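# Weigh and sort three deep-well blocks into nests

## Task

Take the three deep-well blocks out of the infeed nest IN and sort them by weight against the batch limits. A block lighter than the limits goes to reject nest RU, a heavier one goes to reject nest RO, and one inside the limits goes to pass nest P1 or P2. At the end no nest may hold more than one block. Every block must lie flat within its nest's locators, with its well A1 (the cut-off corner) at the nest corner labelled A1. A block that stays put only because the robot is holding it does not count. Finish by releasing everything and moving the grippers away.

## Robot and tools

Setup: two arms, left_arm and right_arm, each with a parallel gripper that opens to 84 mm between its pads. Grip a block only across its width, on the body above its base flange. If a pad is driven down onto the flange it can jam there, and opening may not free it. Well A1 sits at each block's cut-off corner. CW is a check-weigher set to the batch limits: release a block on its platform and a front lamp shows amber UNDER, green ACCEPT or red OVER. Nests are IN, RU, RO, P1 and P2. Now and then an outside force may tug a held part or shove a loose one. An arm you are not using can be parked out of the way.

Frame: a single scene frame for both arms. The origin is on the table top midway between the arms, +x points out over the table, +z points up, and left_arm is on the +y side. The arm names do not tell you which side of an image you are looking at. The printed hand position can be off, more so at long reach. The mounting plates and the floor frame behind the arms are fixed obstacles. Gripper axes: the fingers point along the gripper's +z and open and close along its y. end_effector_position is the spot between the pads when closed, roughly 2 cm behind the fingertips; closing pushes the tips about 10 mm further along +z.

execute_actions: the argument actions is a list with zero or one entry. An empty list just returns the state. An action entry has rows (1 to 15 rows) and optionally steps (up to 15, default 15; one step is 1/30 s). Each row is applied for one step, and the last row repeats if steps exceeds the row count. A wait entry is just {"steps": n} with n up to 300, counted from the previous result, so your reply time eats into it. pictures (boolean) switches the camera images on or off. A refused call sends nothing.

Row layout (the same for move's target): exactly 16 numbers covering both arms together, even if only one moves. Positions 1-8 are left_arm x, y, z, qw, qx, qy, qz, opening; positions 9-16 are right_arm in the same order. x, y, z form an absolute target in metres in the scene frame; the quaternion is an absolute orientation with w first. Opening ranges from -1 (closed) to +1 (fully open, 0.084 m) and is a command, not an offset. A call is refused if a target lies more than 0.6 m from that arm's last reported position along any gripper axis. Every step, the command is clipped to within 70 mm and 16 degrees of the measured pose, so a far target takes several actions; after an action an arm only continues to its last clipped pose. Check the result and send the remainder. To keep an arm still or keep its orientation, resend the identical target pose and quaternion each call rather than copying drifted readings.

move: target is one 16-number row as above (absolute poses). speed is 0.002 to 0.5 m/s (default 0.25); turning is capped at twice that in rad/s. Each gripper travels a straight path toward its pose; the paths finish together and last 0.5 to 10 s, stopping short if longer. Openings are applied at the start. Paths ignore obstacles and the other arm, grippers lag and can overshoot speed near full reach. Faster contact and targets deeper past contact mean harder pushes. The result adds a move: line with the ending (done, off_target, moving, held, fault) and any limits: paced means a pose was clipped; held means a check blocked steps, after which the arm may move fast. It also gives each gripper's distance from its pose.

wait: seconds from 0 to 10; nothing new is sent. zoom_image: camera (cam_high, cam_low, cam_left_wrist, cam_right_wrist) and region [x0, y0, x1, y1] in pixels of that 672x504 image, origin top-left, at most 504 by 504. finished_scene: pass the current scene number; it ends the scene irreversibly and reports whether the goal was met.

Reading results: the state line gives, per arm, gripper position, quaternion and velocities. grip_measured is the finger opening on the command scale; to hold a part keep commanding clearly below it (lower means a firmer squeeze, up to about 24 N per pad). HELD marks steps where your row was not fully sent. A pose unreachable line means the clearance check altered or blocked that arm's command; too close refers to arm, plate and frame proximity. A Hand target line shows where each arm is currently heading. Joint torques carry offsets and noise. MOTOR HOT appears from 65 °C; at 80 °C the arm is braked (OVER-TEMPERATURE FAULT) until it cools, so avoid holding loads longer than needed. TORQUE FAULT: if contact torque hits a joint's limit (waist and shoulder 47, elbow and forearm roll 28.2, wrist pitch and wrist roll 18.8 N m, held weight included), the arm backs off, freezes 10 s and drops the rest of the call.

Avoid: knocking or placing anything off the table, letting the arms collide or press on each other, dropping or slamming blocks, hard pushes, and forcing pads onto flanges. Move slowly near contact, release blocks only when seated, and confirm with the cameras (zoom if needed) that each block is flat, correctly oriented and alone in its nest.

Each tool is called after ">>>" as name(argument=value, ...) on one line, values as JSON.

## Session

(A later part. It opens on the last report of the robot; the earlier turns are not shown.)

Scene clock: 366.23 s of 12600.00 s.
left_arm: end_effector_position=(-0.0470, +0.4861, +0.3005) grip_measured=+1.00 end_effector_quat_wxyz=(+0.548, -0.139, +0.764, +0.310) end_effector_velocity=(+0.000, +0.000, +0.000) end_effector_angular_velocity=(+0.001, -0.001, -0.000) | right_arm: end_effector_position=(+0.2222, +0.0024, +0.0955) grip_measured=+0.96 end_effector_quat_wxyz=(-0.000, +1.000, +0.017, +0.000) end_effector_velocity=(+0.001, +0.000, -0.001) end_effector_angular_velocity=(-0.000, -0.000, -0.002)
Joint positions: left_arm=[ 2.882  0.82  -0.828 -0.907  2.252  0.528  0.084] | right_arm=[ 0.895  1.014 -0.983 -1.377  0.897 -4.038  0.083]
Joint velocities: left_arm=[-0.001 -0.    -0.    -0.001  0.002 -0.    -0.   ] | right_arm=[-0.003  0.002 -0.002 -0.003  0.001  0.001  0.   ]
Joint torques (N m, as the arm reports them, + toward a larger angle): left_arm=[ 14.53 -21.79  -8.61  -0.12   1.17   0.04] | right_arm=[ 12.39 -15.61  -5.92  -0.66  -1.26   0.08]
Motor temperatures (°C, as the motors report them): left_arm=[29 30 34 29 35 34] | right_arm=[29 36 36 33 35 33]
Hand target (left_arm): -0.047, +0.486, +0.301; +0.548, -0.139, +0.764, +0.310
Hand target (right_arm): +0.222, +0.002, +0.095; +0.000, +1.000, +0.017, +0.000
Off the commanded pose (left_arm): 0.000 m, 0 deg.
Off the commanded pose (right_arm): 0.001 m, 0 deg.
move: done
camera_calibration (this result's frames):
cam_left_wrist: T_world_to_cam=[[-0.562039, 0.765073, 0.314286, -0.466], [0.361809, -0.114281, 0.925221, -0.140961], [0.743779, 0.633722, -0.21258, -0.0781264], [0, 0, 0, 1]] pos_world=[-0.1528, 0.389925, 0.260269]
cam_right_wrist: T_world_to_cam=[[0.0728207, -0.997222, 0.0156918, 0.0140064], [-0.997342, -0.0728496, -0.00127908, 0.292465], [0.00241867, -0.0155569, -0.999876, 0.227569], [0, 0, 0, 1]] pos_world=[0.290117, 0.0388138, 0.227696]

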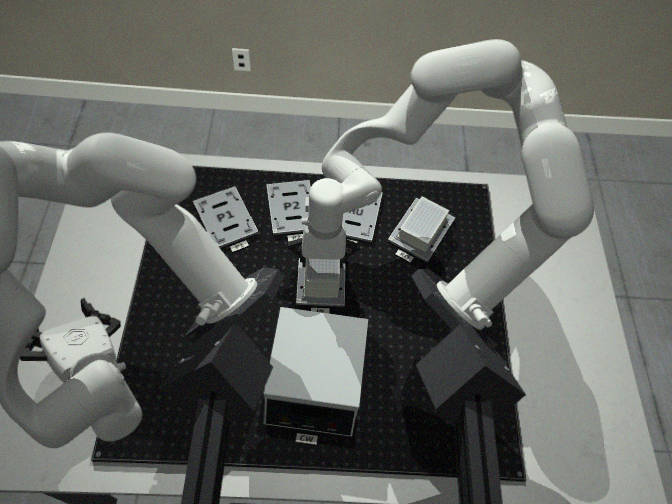

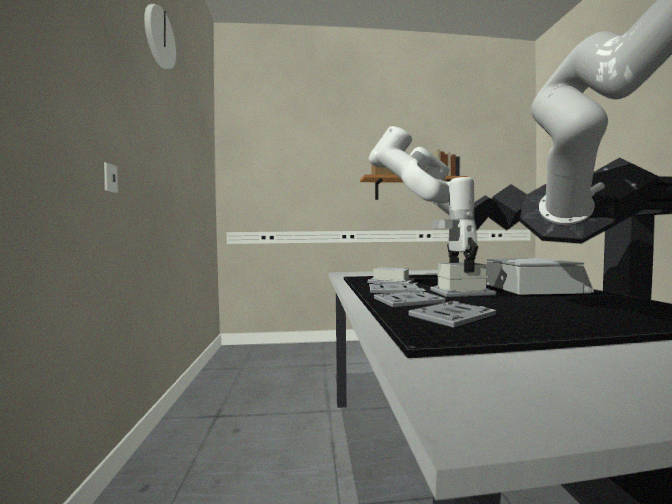

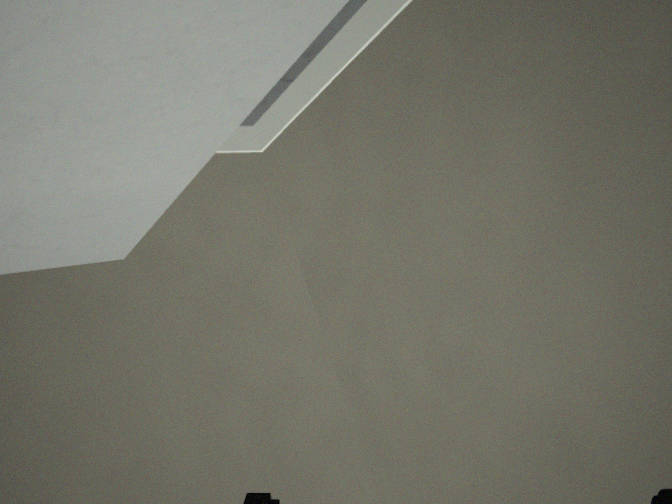

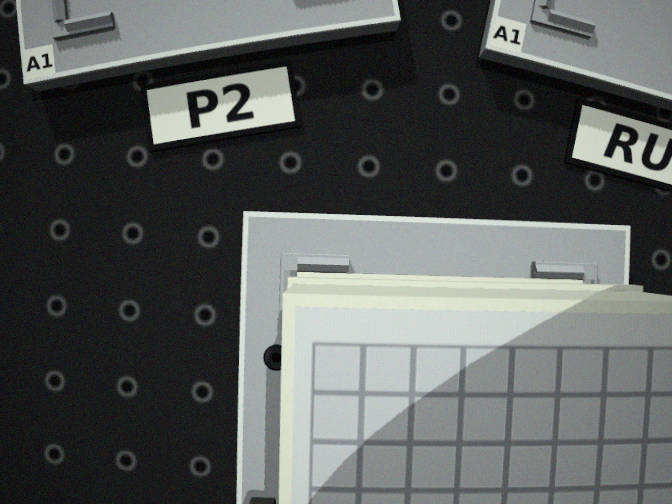

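Seated. RO yaw −28.5° gives q=(0,0.96923,−0.24615,0).

>>> move(target=[-0.0470,0.4861,0.3005,0.548,-0.139,0.764,0.310,1,0.222,0.0021,0.0955,0,0.99985,0.0175,0,1], speed=0.01)

>>> move(target=[-0.0470,0.4861,0.3005,0.548,-0.139,0.764,0.310,1,0.222,0.0021,0.135,0,0.99985,0.0175,0,1], speed=0.03)

>>> move(target=[-0.0470,0.4861,0.3005,0.548,-0.139,0.764,0.310,1,0.34,-0.1,0.135,0,0.99,-0.12,0,1], speed=0.12)

>>> move(target=[-0.0470,0.4861,0.3005,0.548,-0.139,0.764,0.310,1,0.3839,-0.2651,0.11,0,0.96923,-0.24615,0,1], speed=0.12)

>>> move(target=[-0.0470,0.4861,0.3005,0.548,-0.139,0.764,0.310,1,0.3839,-0.2651,0.0765,0,0.96923,-0.24615,0,1], speed=0.02)

Scene clock: 384.40 s of 12600.00 s.
left_arm: end_effector_position=(-0.0470, +0.4861, +0.3005) grip_measured=+1.00 end_effector_quat_wxyz=(+0.548, -0.139, +0.764, +0.310) end_effector_velocity=(-0.000, +0.000, -0.000) end_effector_angular_velocity=(-0.000, +0.001, -0.001) | right_arm: end_effector_position=(+0.2217, +0.0017, +0.0952) grip_measured=+1.00 end_effector_quat_wxyz=(+0.000, +1.000, +0.018, -0.000) end_effector_velocity=(+0.002, +0.002, +0.002) end_effector_angular_velocity=(+0.006, -0.001, -0.005)
Joint positions: left_arm=[ 2.882  0.82  -0.828 -0.907  2.252  0.528  0.084] | right_arm=[ 0.895  1.014 -0.982 -1.376  0.897 -4.038  0.084]
Joint velocities: left_arm=[-0.001 -0.    -0.    -0.    -0.001  0.    -0.   ] | right_arm=[ 0.003 -0.004 -0.003  0.002 -0.002 -0.001  0.   ]
Joint torques (N m, as the arm reports them, + toward a larger angle): left_arm=[ 14.45 -21.63  -8.64  -0.27   1.18   0.  ] | right_arm=[ 12.59 -16.38  -5.63  -0.44  -1.05  -0.17]
Motor temperatures (°C, as the motors report them): left_arm=[29 30 34 29 35 34] | right_arm=[29 35 35 33 35 33]
Hand target (left_arm): -0.047, +0.486, +0.301; +0.548, -0.139, +0.764, +0.310
Hand target (right_arm): +0.222, +0.002, +0.095; -0.000, +1.000, +0.018, -0.000
Off the commanded pose (left_arm): 0.000 m, 0 deg.
Off the commanded pose (right_arm): 0.001 m, 0 deg.
After step 90, 14.47 s passed at rest.
move: done
camera_calibration (this result's frames):
cam_left_wrist: T_world_to_cam=[[-0.562039, 0.765073, 0.314286, -0.466], [0.361809, -0.114281, 0.925221, -0.140961], [0.743779, 0.633722, -0.21258, -0.0781265], [0, 0, 0, 1]] pos_world=[-0.1528, 0.389925, 0.260269]
cam_right_wrist: T_world_to_cam=[[0.0734672, -0.997148, 0.0172788, 0.0131307], [-0.997297, -0.0734817, -0.000206175, 0.291769], [0.00147526, -0.017217, -0.999851, 0.227415], [0, 0, 0, 1]] pos_world=[0.28968, 0.0384483, 0.227215]

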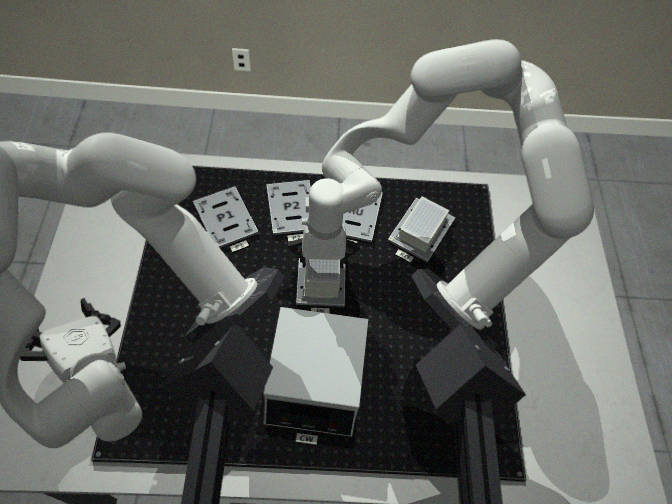

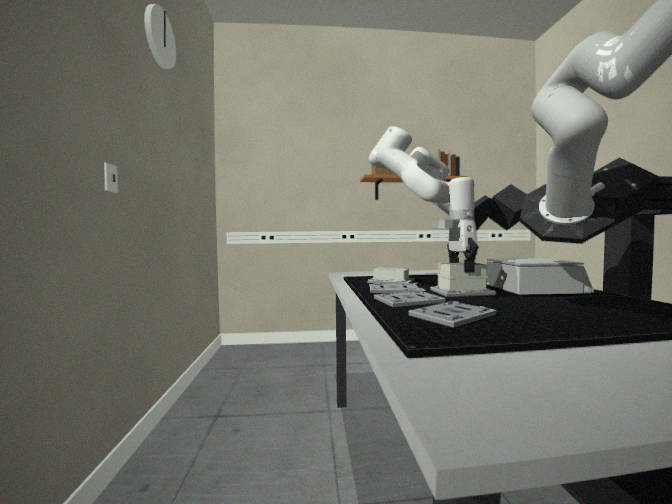

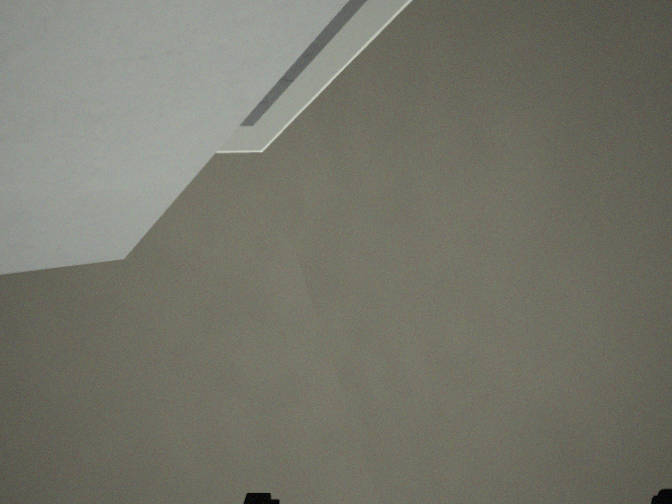

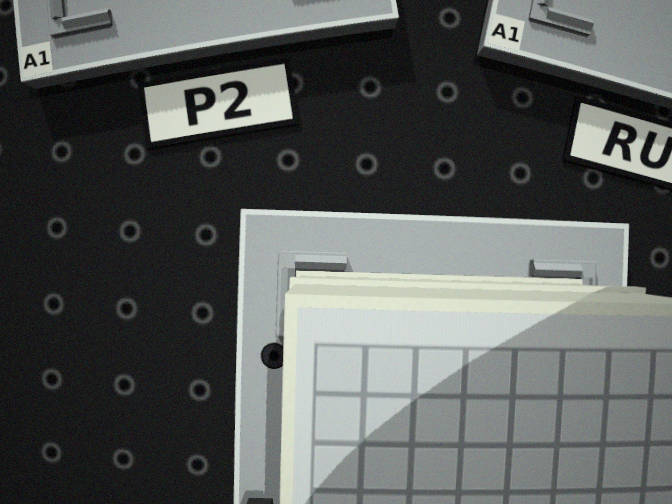

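Scene clock: 386.10 s of 12600.00 s.
left_arm: end_effector_position=(-0.0470, +0.4861, +0.3005) grip_measured=+1.00 end_effector_quat_wxyz=(+0.548, -0.139, +0.764, +0.310) end_effector_velocity=(+0.000, +0.000, -0.000) end_effector_angular_velocity=(-0.001, -0.000, -0.001) | right_arm: end_effector_position=(+0.2219, +0.0021, +0.1349) grip_measured=+1.00 end_effector_quat_wxyz=(+0.000, +1.000, +0.018, -0.000) end_effector_velocity=(-0.000, +0.000, +0.002) end_effector_angular_velocity=(+0.001, -0.001, +0.002)
Joint positions: left_arm=[ 2.882  0.82  -0.828 -0.907  2.252  0.528  0.084] | right_arm=[ 0.986  0.933 -0.942 -1.253  0.906 -4.088  0.084]
Joint velocities: left_arm=[-0.002  0.    -0.    -0.001 -0.001 -0.001  0.   ] | right_arm=[ 0.005 -0.003  0.002  0.005 -0.    -0.003 -0.   ]
Joint torques (N m, as the arm reports them, + toward a larger angle): left_arm=[ 14.28 -21.6   -8.68  -0.04   1.39   0.07] | right_arm=[ 12.87 -16.98  -7.27  -0.61  -0.99  -0.01]
Motor temperatures (°C, as the motors report them): left_arm=[29 30 34 29 35 34] | right_arm=[29 35 35 33 35 33]
Hand target (left_arm): -0.047, +0.486, +0.300; +0.548, -0.139, +0.764, +0.310
Hand target (right_arm): +0.222, +0.002, +0.135; -0.000, +1.000, +0.018, -0.000
Off the commanded pose (left_arm): 0.000 m, 0 deg.
Off the commanded pose (right_arm): 0.000 m, 0 deg.
move: done
camera_calibration (this result's frames):
cam_left_wrist: T_world_to_cam=[[-0.562039, 0.765073, 0.314286, -0.466], [0.361809, -0.114281, 0.925221, -0.140961], [0.743779, 0.633722, -0.21258, -0.0781265], [0, 0, 0, 1]] pos_world=[-0.1528, 0.389925, 0.260269]
cam_right_wrist: T_world_to_cam=[[0.0731026, -0.997189, 0.0164228, 0.0129613], [-0.997323, -0.0731198, -0.00044732, 0.292047], [0.00164689, -0.0163461, -0.999865, 0.267122], [0, 0, 0, 1]] pos_world=[0.289877, 0.0386456, 0.267003]

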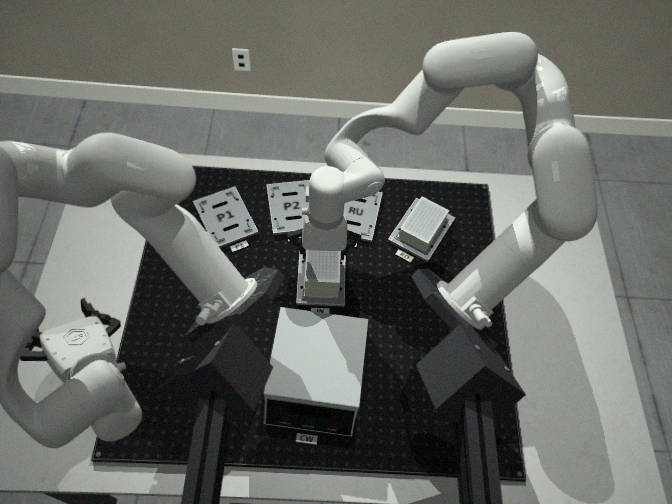

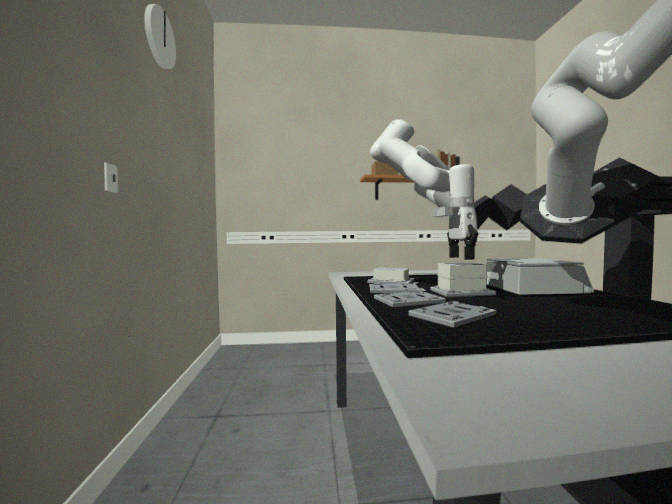

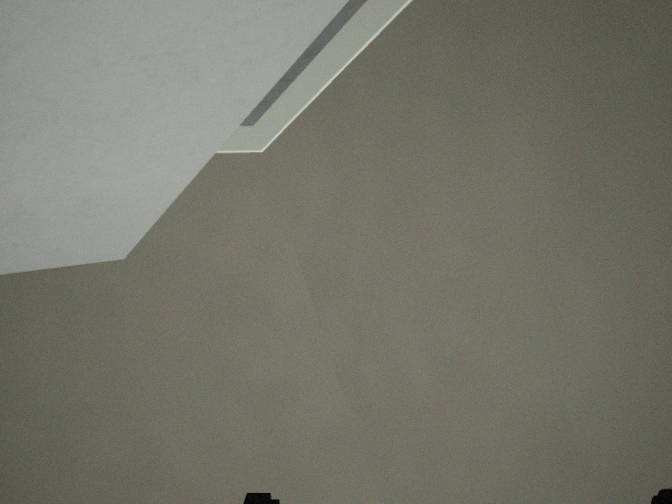

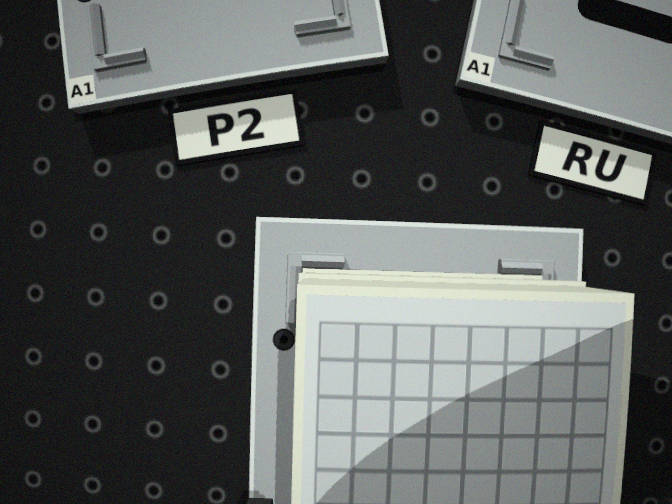

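Scene clock: 387.90 s of 12600.00 s.
left_arm: end_effector_position=(-0.0470, +0.4861, +0.3005) grip_measured=+1.00 end_effector_quat_wxyz=(+0.548, -0.139, +0.764, +0.310) end_effector_velocity=(-0.000, +0.000, +0.000) end_effector_angular_velocity=(+0.002, +0.001, +0.001) | right_arm: end_effector_position=(+0.3396, -0.1005, +0.1348) grip_measured=+1.00 end_effector_quat_wxyz=(+0.001, +0.993, -0.120, +0.000) end_effector_velocity=(+0.002, -0.001, +0.000) end_effector_angular_velocity=(+0.001, -0.001, -0.003)
Joint positions: left_arm=[ 2.882  0.82  -0.828 -0.907  2.252  0.528  0.084] | right_arm=[ 0.709  0.514 -0.726 -1.375  0.929 -4.068  0.084]
Joint velocities: left_arm=[ 0.001  0.     0.    -0.     0.     0.001 -0.   ] | right_arm=[-0.004 -0.006  0.001 -0.002 -0.    -0.003 -0.   ]
Joint torques (N m, as the arm reports them, + toward a larger angle): left_arm=[ 14.55 -21.5   -8.34  -0.29   1.14   0.11] | right_arm=[ 12.39 -13.52  -5.69  -0.8   -1.32  -0.13]
Motor temperatures (°C, as the motors report them): left_arm=[29 30 34 29 35 34] | right_arm=[29 35 35 33 35 33]
Hand target (left_arm): -0.047, +0.486, +0.300; +0.548, -0.139, +0.764, +0.310
Hand target (right_arm): +0.340, -0.101, +0.135; +0.001, +0.993, -0.120, +0.000
Off the commanded pose (left_arm): 0.000 m, 0 deg.
Off the commanded pose (right_arm): 0.001 m, 0 deg.
move: done
camera_calibration (this result's frames):
cam_left_wrist: T_world_to_cam=[[-0.562039, 0.765073, 0.314286, -0.466], [0.361809, -0.114281, 0.925221, -0.140961], [0.743779, 0.633722, -0.21258, -0.0781264], [0, 0, 0, 1]] pos_world=[-0.1528, 0.389925, 0.260269]
cam_right_wrist: T_world_to_cam=[[-0.2011, -0.97941, 0.0177208, -0.00318036], [-0.979567, 0.201113, -0.00103389, 0.423619], [-0.00255128, -0.0175666, -0.999842, 0.266425], [0, 0, 0, 1]] pos_world=[0.415004, -0.0836301, 0.266878]

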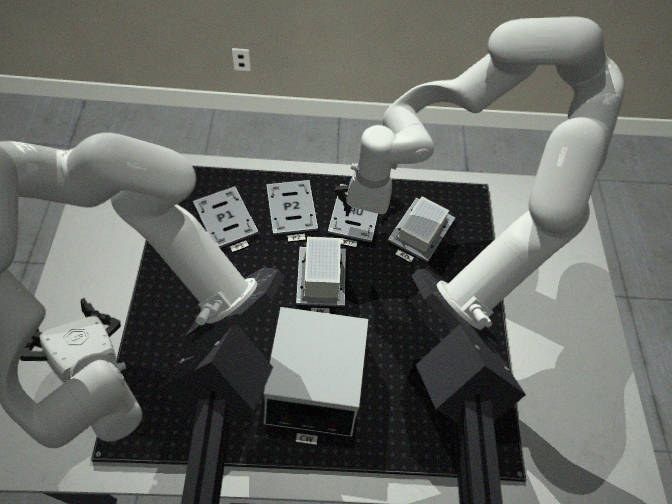

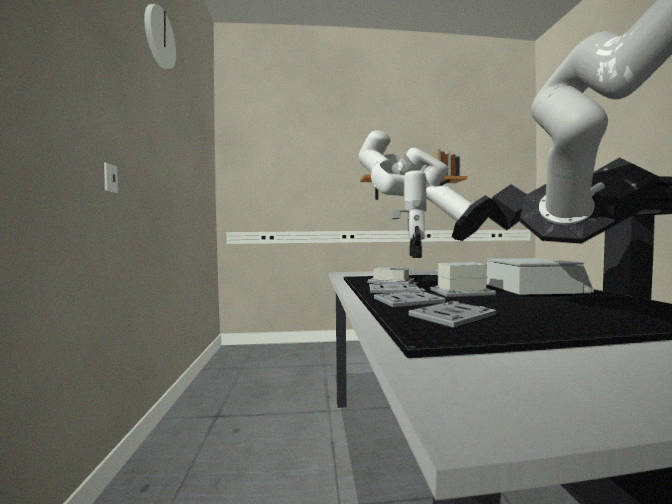

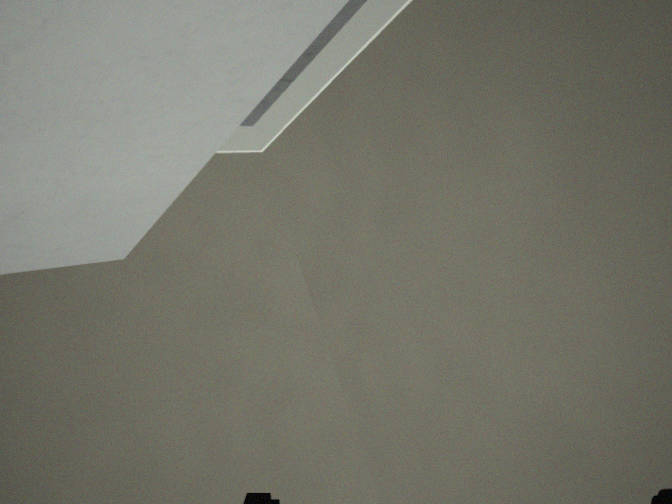

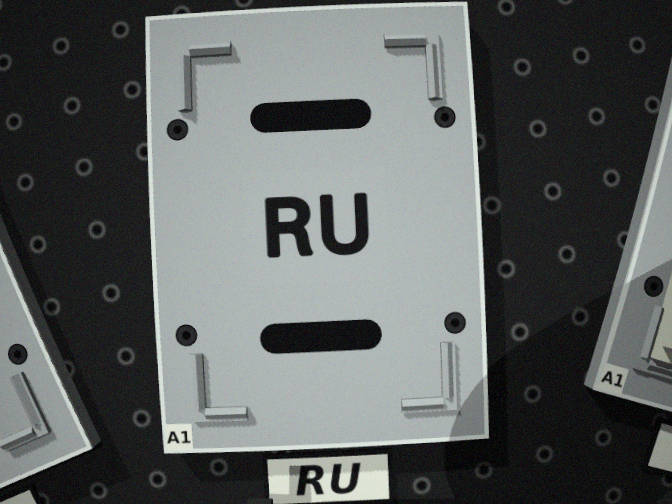

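Scene clock: 389.83 s of 12600.00 s.
left_arm: end_effector_position=(-0.0470, +0.4861, +0.3005) grip_measured=+1.00 end_effector_quat_wxyz=(+0.548, -0.139, +0.764, +0.310) end_effector_velocity=(+0.000, -0.000, -0.000) end_effector_angular_velocity=(-0.002, -0.000, -0.001) | right_arm: end_effector_position=(+0.3835, -0.2655, +0.1099) grip_measured=+1.00 end_effector_quat_wxyz=(+0.001, +0.969, -0.246, +0.000) end_effector_velocity=(+0.001, -0.002, +0.000) end_effector_angular_velocity=(+0.005, +0.001, -0.002)
Joint positions: left_arm=[ 2.882  0.82  -0.828 -0.907  2.252  0.528  0.084] | right_arm=[ 0.29   0.004 -0.427 -1.592  0.817 -4.096  0.084]
Joint velocities: left_arm=[-0.001  0.    -0.     0.001 -0.001 -0.    -0.   ] | right_arm=[-0.008 -0.008  0.002 -0.002 -0.008 -0.005 -0.   ]
Joint torques (N m, as the arm reports them, + toward a larger angle): left_arm=[ 14.74 -21.83  -8.67  -0.35   1.18   0.02] | right_arm=[  8.11 -11.83  -2.91  -0.76  -1.17  -0.07]
Motor temperatures (°C, as the motors report them): left_arm=[29 30 34 29 35 34] | right_arm=[29 35 35 33 35 33]
Hand target (left_arm): -0.047, +0.486, +0.300; +0.548, -0.139, +0.764, +0.310
Hand target (right_arm): +0.384, -0.266, +0.110; +0.001, +0.969, -0.246, +0.000
Off the commanded pose (left_arm): 0.000 m, 0 deg.
Off the commanded pose (right_arm): 0.001 m, 0 deg.
move: done
camera_calibration (this result's frames):
cam_left_wrist: T_world_to_cam=[[-0.562039, 0.765073, 0.314286, -0.466], [0.361809, -0.114281, 0.925221, -0.140961], [0.743779, 0.633722, -0.21258, -0.0781266], [0, 0, 0, 1]] pos_world=[-0.1528, 0.389925, 0.260269]
cam_right_wrist: T_world_to_cam=[[-0.442458, -0.896608, 0.0180107, -0.0410251], [-0.896763, 0.442508, -0.00128219, 0.532068], [-0.00682026, -0.0167186, -0.999837, 0.240597], [0, 0, 0, 1]] pos_world=[0.460628, -0.268205, 0.241979]

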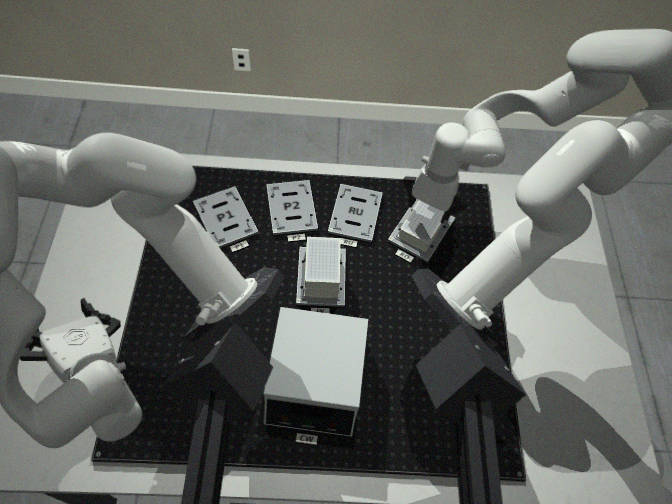

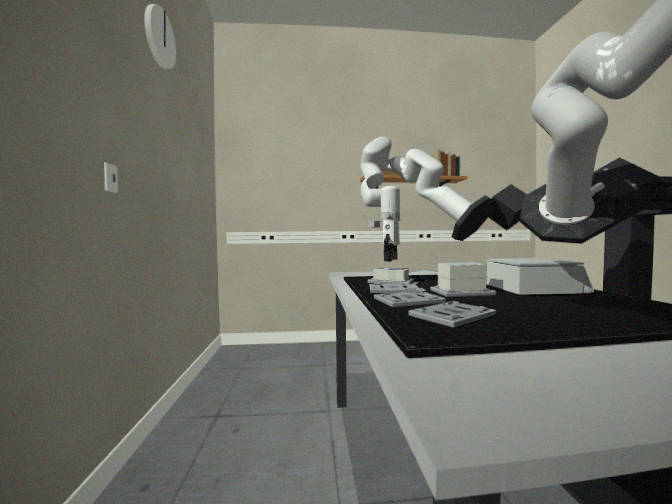

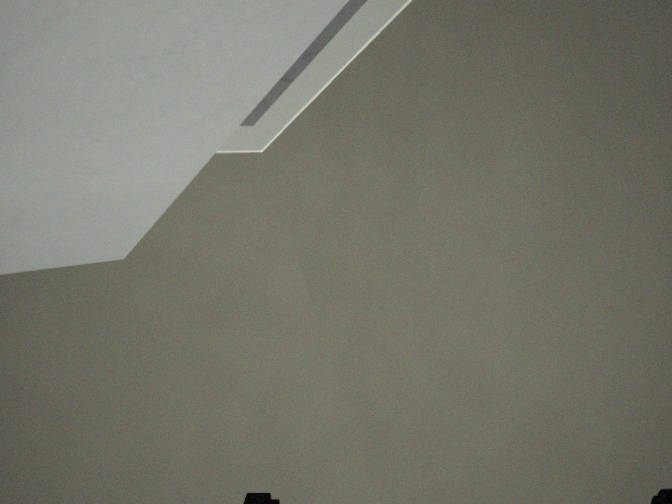

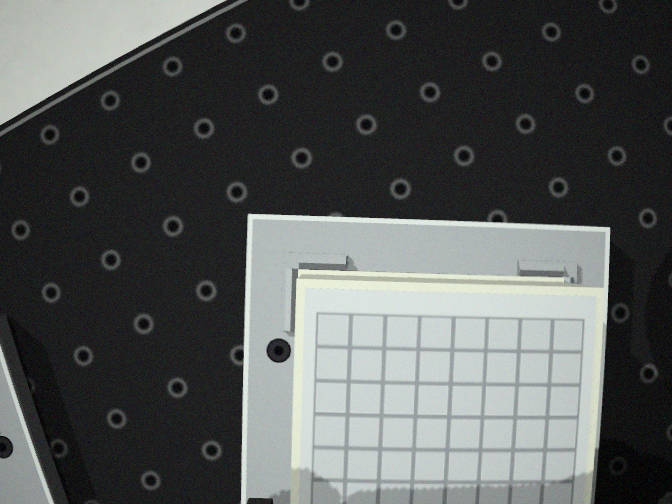

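Scene clock: 391.83 s of 12600.00 s.
left_arm: end_effector_position=(-0.0470, +0.4861, +0.3005) grip_measured=+1.00 end_effector_quat_wxyz=(+0.548, -0.139, +0.764, +0.310) end_effector_velocity=(-0.000, +0.000, +0.000) end_effector_angular_velocity=(+0.001, -0.000, +0.001) | right_arm: end_effector_position=(+0.3840, -0.2652, +0.0766) grip_measured=+1.00 end_effector_quat_wxyz=(+0.000, +0.969, -0.246, +0.000) end_effector_velocity=(+0.001, +0.001, -0.001) end_effector_angular_velocity=(+0.002, -0.003, +0.001)
Joint positions: left_arm=[ 2.882  0.82  -0.828 -0.907  2.252  0.528  0.084] | right_arm=[ 0.205  0.115 -0.487 -1.724  0.787 -4.019  0.084]
Joint velocities: left_arm=[ 0.001 -0.     0.    -0.     0.    -0.    -0.   ] | right_arm=[-0.002  0.005 -0.004 -0.008 -0.002  0.004 -0.   ]
Joint torques (N m, as the arm reports them, + toward a larger angle): left_arm=[ 14.79 -21.56  -8.58  -0.32   1.22   0.06] | right_arm=[  8.83 -13.34  -1.67  -0.57  -1.36   0.01]
Motor temperatures (°C, as the motors report them): left_arm=[29 30 34 29 35 34] | right_arm=[29 35 35 33 35 33]
Hand target (left_arm): -0.047, +0.486, +0.300; +0.548, -0.139, +0.764, +0.310
Hand target (right_arm): +0.384, -0.265, +0.076; +0.000, +0.969, -0.246, +0.000
Off the commanded pose (left_arm): 0.000 m, 0 deg.
Off the commanded pose (right_arm): 0.000 m, 0 deg.
move: done
camera_calibration (this result's frames):
cam_left_wrist: T_world_to_cam=[[-0.562039, 0.765073, 0.314286, -0.466], [0.361809, -0.114281, 0.925221, -0.140961], [0.743779, 0.633722, -0.21258, -0.0781265], [0, 0, 0, 1]] pos_world=[-0.1528, 0.389925, 0.260269]
cam_right_wrist: T_world_to_cam=[[-0.443187, -0.896279, 0.0163952, -0.0394008], [-0.896406, 0.443232, -0.00100065, 0.532356], [-0.00637, -0.0151402, -0.999865, 0.207564], [0, 0, 0, 1]] pos_world=[0.461068, -0.268129, 0.208715]

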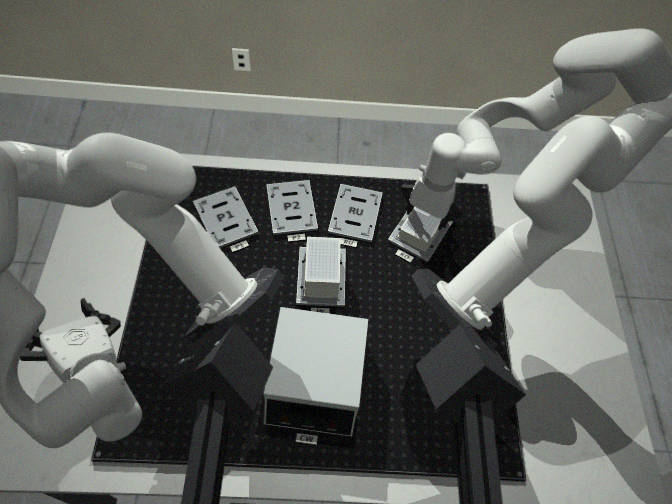

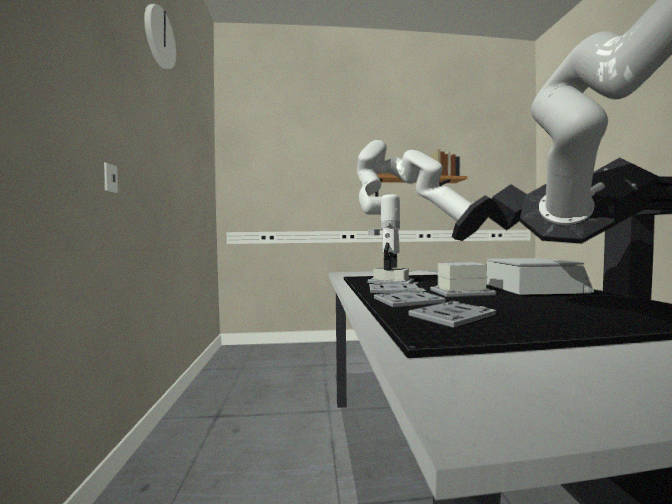

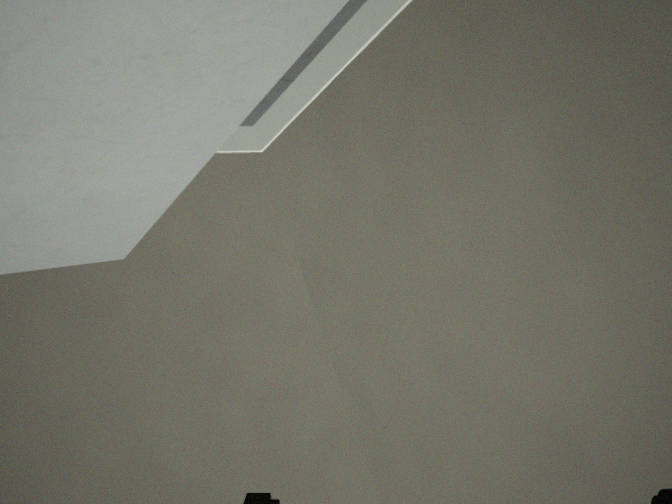

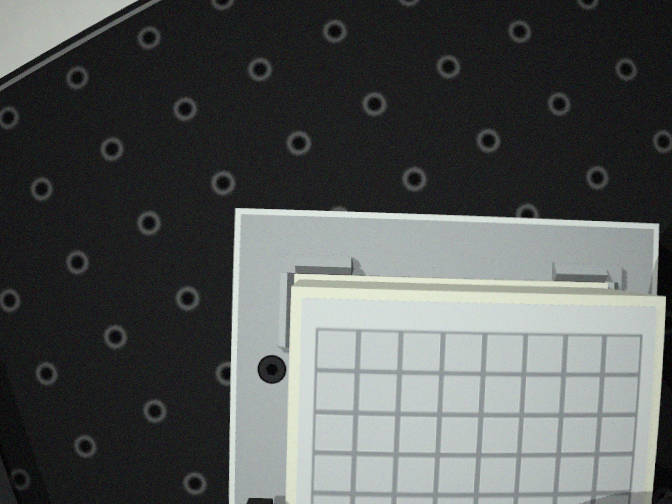

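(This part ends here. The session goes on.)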